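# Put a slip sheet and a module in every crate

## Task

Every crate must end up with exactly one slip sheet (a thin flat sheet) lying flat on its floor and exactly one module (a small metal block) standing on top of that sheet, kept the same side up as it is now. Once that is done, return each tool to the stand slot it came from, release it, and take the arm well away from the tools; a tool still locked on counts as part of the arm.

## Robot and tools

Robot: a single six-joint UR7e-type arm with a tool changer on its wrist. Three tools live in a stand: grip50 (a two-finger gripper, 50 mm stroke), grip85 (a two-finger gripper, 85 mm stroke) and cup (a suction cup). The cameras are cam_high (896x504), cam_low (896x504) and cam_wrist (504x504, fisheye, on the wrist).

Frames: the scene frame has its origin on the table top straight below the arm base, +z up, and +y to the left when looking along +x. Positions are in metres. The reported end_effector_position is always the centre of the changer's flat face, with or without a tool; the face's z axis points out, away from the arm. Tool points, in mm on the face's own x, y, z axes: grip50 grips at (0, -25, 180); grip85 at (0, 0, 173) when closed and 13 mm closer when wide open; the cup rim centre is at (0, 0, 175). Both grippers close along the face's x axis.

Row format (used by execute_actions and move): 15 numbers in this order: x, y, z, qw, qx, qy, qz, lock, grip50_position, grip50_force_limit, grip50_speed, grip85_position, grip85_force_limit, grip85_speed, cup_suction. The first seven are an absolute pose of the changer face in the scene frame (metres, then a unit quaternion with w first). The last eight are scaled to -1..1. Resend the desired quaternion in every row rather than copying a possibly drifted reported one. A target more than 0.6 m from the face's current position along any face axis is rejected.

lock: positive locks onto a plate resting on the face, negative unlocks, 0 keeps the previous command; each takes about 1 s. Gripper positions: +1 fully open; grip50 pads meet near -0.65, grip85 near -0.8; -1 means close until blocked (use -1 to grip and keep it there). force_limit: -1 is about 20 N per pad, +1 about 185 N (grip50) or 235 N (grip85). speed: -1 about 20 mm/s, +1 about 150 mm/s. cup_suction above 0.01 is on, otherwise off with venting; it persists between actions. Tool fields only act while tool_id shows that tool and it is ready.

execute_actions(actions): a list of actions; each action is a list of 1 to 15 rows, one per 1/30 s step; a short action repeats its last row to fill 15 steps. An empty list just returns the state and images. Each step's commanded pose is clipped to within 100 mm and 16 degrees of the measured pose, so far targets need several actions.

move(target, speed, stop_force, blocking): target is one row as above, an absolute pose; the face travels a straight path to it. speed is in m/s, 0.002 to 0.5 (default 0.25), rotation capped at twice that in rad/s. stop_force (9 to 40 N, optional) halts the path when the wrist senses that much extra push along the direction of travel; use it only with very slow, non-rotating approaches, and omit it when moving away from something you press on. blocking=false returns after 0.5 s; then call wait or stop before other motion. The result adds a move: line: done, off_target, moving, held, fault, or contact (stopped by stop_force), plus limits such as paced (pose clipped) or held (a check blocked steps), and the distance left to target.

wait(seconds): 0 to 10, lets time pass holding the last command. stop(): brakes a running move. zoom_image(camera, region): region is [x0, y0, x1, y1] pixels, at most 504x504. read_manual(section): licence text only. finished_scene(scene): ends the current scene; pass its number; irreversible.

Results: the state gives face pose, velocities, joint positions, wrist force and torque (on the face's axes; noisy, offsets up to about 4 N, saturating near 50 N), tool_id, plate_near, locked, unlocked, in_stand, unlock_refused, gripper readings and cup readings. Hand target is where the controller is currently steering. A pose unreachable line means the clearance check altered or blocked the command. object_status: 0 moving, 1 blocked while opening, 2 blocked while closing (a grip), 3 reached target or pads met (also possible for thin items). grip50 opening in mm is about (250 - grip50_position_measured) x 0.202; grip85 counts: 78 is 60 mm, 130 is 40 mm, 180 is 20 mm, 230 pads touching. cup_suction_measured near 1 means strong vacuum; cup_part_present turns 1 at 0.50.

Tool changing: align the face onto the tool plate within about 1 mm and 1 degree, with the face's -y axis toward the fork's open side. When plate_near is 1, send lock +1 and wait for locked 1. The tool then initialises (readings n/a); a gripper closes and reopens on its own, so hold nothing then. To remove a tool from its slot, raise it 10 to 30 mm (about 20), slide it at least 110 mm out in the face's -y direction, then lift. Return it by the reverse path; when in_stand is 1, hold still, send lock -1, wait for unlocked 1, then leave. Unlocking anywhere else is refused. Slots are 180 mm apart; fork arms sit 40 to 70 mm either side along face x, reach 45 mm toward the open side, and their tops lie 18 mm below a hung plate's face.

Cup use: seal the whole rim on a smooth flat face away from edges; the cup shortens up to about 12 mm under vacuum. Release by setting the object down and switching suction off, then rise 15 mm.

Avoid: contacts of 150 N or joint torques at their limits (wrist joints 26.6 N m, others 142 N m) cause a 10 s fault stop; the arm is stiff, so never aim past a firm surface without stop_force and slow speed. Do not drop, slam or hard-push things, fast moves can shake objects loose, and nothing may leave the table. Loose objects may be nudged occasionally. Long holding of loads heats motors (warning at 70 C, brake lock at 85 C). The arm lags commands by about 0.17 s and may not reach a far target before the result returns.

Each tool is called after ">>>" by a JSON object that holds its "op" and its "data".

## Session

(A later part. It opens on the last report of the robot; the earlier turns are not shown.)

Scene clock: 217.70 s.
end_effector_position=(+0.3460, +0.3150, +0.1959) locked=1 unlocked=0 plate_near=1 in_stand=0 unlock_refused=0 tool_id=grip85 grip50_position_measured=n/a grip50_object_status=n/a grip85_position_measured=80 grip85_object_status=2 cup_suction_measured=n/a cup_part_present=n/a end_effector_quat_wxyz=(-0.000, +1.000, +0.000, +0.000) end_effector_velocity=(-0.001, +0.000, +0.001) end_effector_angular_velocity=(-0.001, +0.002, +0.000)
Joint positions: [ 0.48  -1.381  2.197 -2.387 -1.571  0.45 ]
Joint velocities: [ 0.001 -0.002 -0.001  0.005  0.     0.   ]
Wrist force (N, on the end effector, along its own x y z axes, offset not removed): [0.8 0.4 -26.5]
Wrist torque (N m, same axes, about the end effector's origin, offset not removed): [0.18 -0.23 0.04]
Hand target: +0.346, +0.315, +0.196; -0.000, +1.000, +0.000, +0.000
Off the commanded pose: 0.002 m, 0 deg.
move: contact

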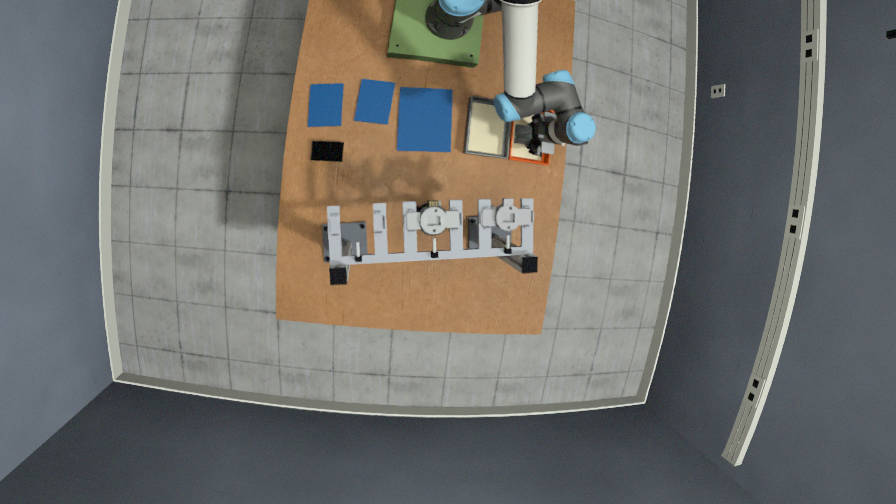

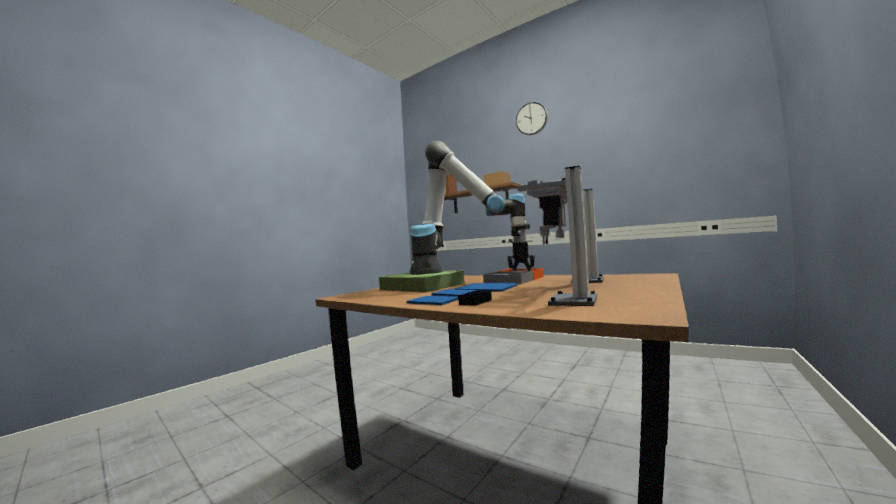

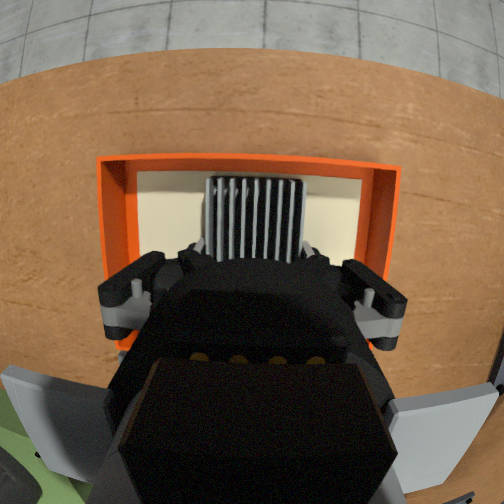

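>>> {"op": "move", "data": {"target": [0.346,0.315,0.1962,0,1,0,0,0,1,0,0,1,-0.6,-0.5,0]}}

>>> {"op": "move", "data": {"target": [0.346,0.315,0.245,0,1,0,0,0,1,0,0,1,0,0,0], "speed": 0.1}}

>>> {"op": "move", "data": {"target": [0.45,-0.25,0.24,0,1,0,0,0,1,0,0,1,0,0,0]}}

>>> {"op": "move", "data": {"target": [0.468,-0.32,0.24,0,1,0,0,0,1,0,0,1,0,0,0]}}

Scene clock: 221.03 s.
end_effector_position=(+0.3460, +0.3150, +0.1962) locked=1 unlocked=0 plate_near=1 in_stand=0 unlock_refused=0 tool_id=grip85 grip50_position_measured=n/a grip50_object_status=n/a grip85_position_measured=3 grip85_object_status=0 cup_suction_measured=n/a cup_part_present=n/a end_effector_quat_wxyz=(-0.000, +1.000, +0.000, -0.000) end_effector_velocity=(-0.000, -0.000, -0.000) end_effector_angular_velocity=(-0.000, +0.000, +0.001)
Joint positions: [ 0.48  -1.381  2.197 -2.386 -1.571  0.45 ]
Joint velocities: [-0.     0.     0.    -0.    -0.    -0.001]
Wrist force (N, on the end effector, along its own x y z axes, offset not removed): [-3.1 -0.6 -0.1]
Wrist torque (N m, same axes, about the end effector's origin, offset not removed): [-0.13 0.14 0.11]
Hand target: +0.346, +0.315, +0.196; -0.000, +1.000, -0.000, +0.000
Off the commanded pose: 0.000 m, 0 deg.
move: done

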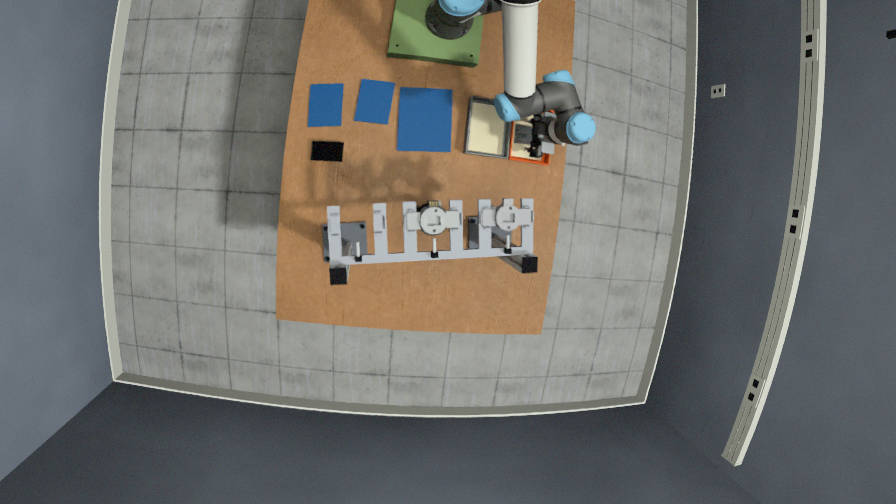

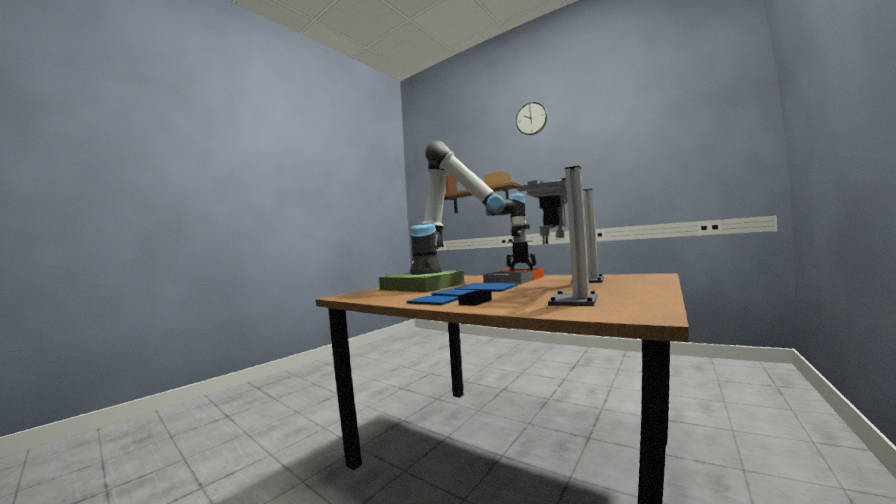

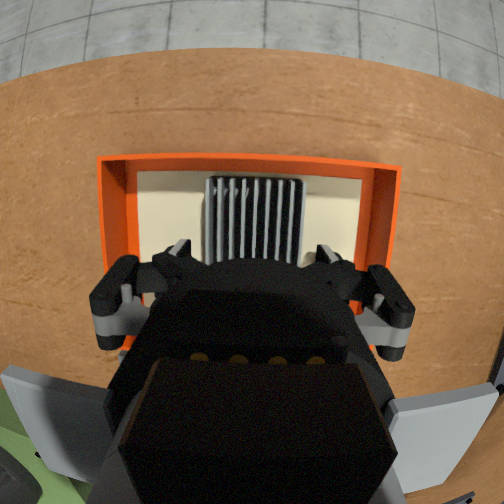

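Scene clock: 221.97 s.
end_effector_position=(+0.3460, +0.3151, +0.2448) locked=1 unlocked=0 plate_near=1 in_stand=0 unlock_refused=0 tool_id=grip85 grip50_position_measured=n/a grip50_object_status=n/a grip85_position_measured=3 grip85_object_status=3 cup_suction_measured=n/a cup_part_present=n/a end_effector_quat_wxyz=(-0.000, +1.000, -0.000, +0.000) end_effector_velocity=(+0.001, -0.000, +0.001) end_effector_angular_velocity=(-0.000, +0.000, -0.001)
Joint positions: [ 0.48  -1.475  2.141 -2.237 -1.571  0.45 ]
Joint velocities: [-0.001 -0.002 -0.002  0.005 -0.    -0.001]
Wrist force (N, on the end effector, along its own x y z axes, offset not removed): [-3.6 1.3 -0.5]
Wrist torque (N m, same axes, about the end effector's origin, offset not removed): [-0.08 0.35 0.03]
Hand target: +0.346, +0.315, +0.245; -0.000, +1.000, -0.000, +0.000
Off the commanded pose: 0.000 m, 0 deg.
move: done

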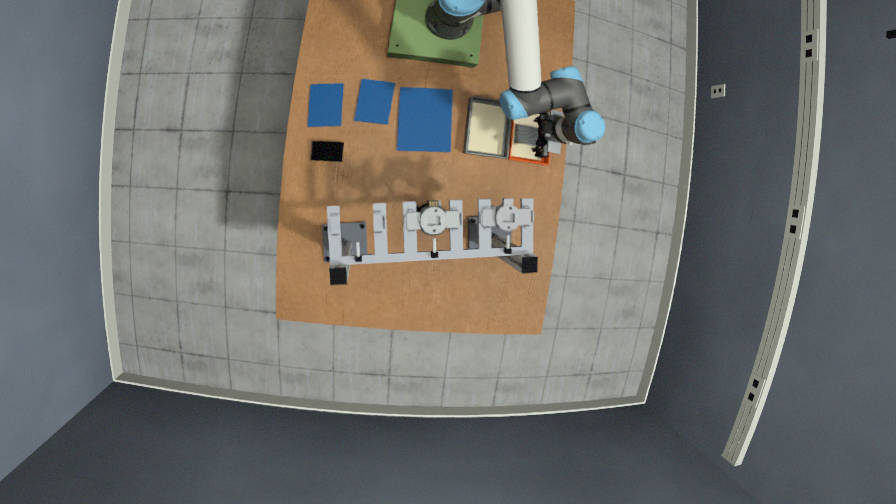

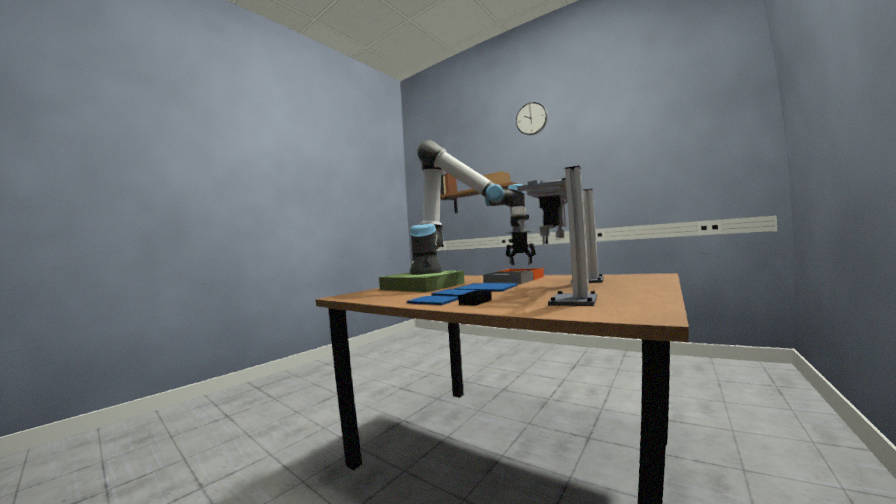

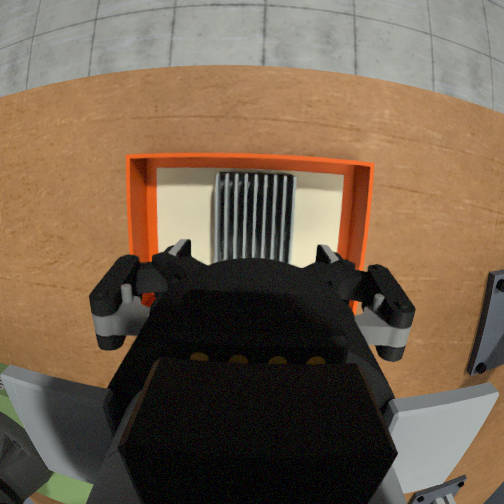

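Scene clock: 224.83 s.
end_effector_position=(+0.4512, -0.2488, +0.2400) locked=1 unlocked=0 plate_near=1 in_stand=0 unlock_refused=0 tool_id=grip85 grip50_position_measured=n/a grip50_object_status=n/a grip85_position_measured=3 grip85_object_status=3 cup_suction_measured=n/a cup_part_present=n/a end_effector_quat_wxyz=(-0.001, +1.000, +0.000, +0.001) end_effector_velocity=(+0.001, -0.001, -0.000) end_effector_angular_velocity=(+0.000, +0.000, +0.001)
Joint positions: [-0.736 -1.362  2.021 -2.229 -1.568 -0.766]
Joint velocities: [-0.001  0.003 -0.003  0.001  0.    -0.002]
Wrist force (N, on the end effector, along its own x y z axes, offset not removed): [-3.5 2.4 -3.8]
Wrist torque (N m, same axes, about the end effector's origin, offset not removed): [0.16 0.33 0.21]
Hand target: +0.451, -0.249, +0.240; -0.001, +1.000, -0.000, +0.001
Off the commanded pose: 0.002 m, 0 deg.
move: done

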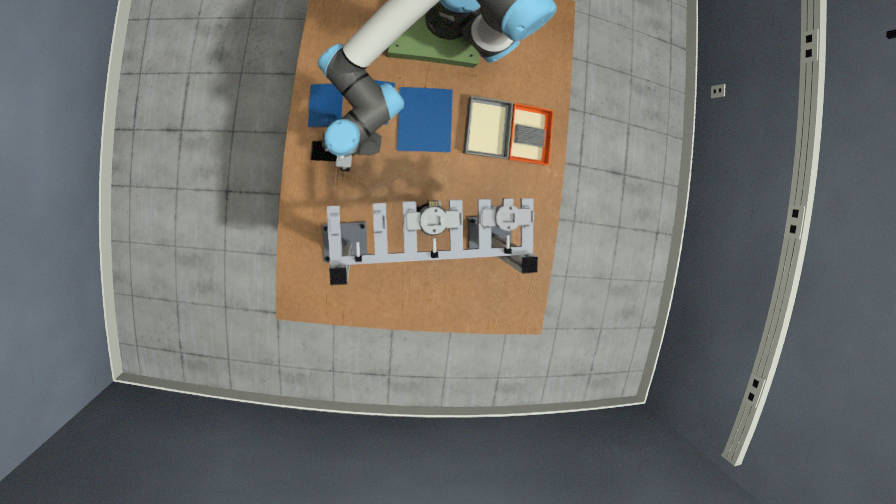

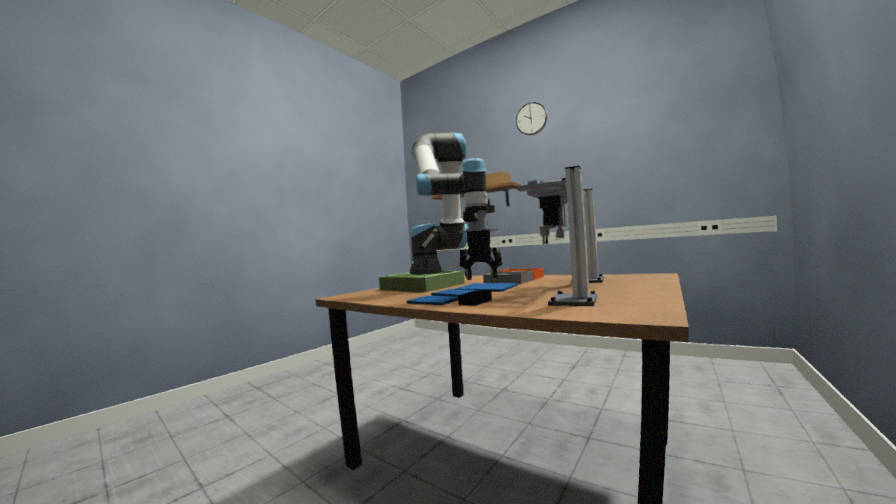

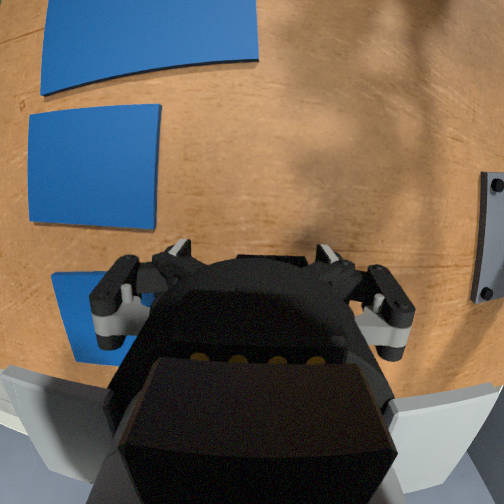

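Scene clock: 225.77 s.
end_effector_position=(+0.4681, -0.3198, +0.2400) locked=1 unlocked=0 plate_near=1 in_stand=0 unlock_refused=0 tool_id=grip85 grip50_position_measured=n/a grip50_object_status=n/a grip85_position_measured=3 grip85_object_status=3 cup_suction_measured=n/a cup_part_present=n/a end_effector_quat_wxyz=(-0.000, +1.000, +0.000, +0.000) end_effector_velocity=(+0.001, -0.002, +0.000) end_effector_angular_velocity=(-0.002, -0.001, -0.000)
Joint positions: [-0.806 -1.254  1.875 -2.192 -1.571 -0.837]
Joint velocities: [-0.001  0.002 -0.004  0.    -0.    -0.   ]
Wrist force (N, on the end effector, along its own x y z axes, offset not removed): [-2.0 1.2 -2.1]
Wrist torque (N m, same axes, about the end effector's origin, offset not removed): [-0.03 0.09 0.07]
Hand target: +0.468, -0.320, +0.240; -0.000, +1.000, -0.000, +0.000
Off the commanded pose: 0.000 m, 0 deg.
move: done

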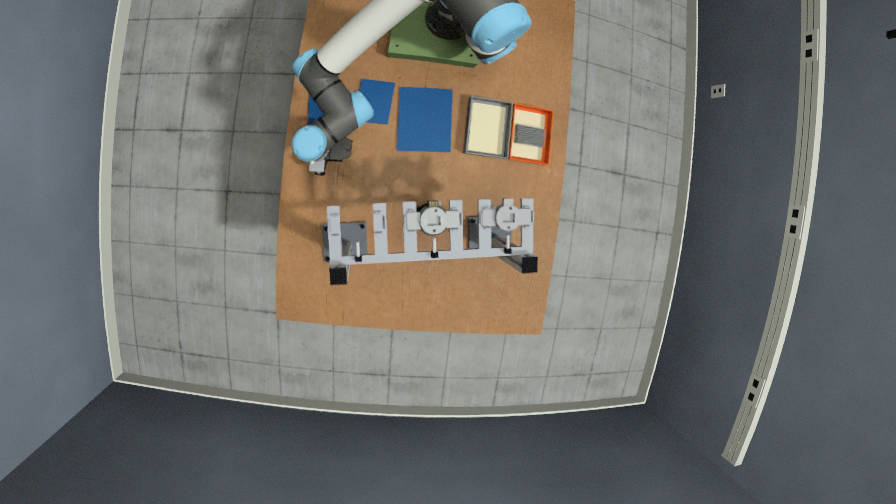

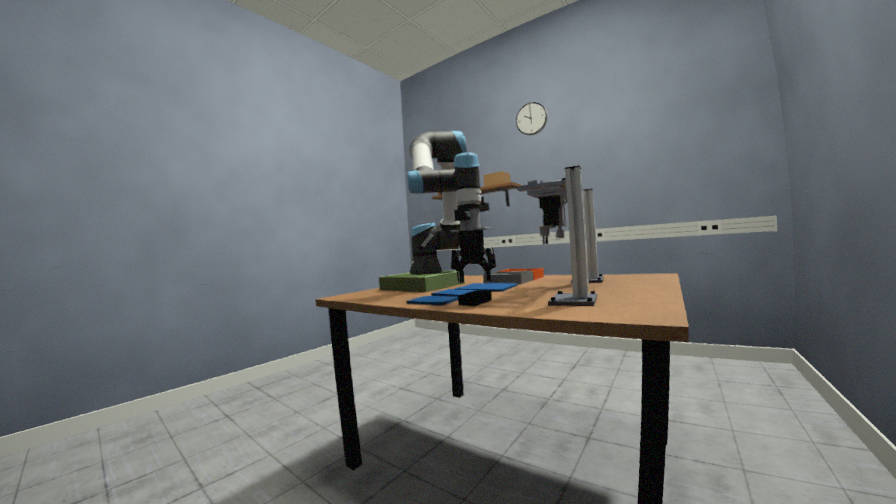

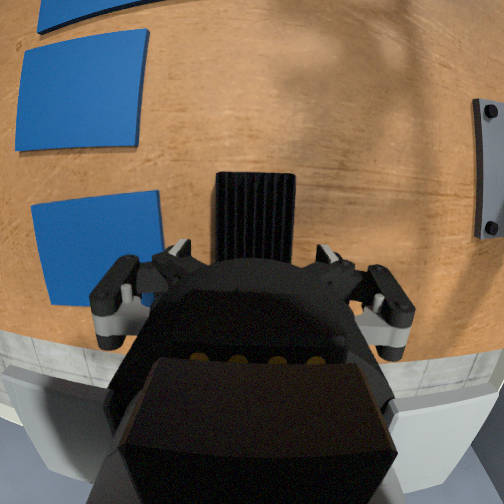

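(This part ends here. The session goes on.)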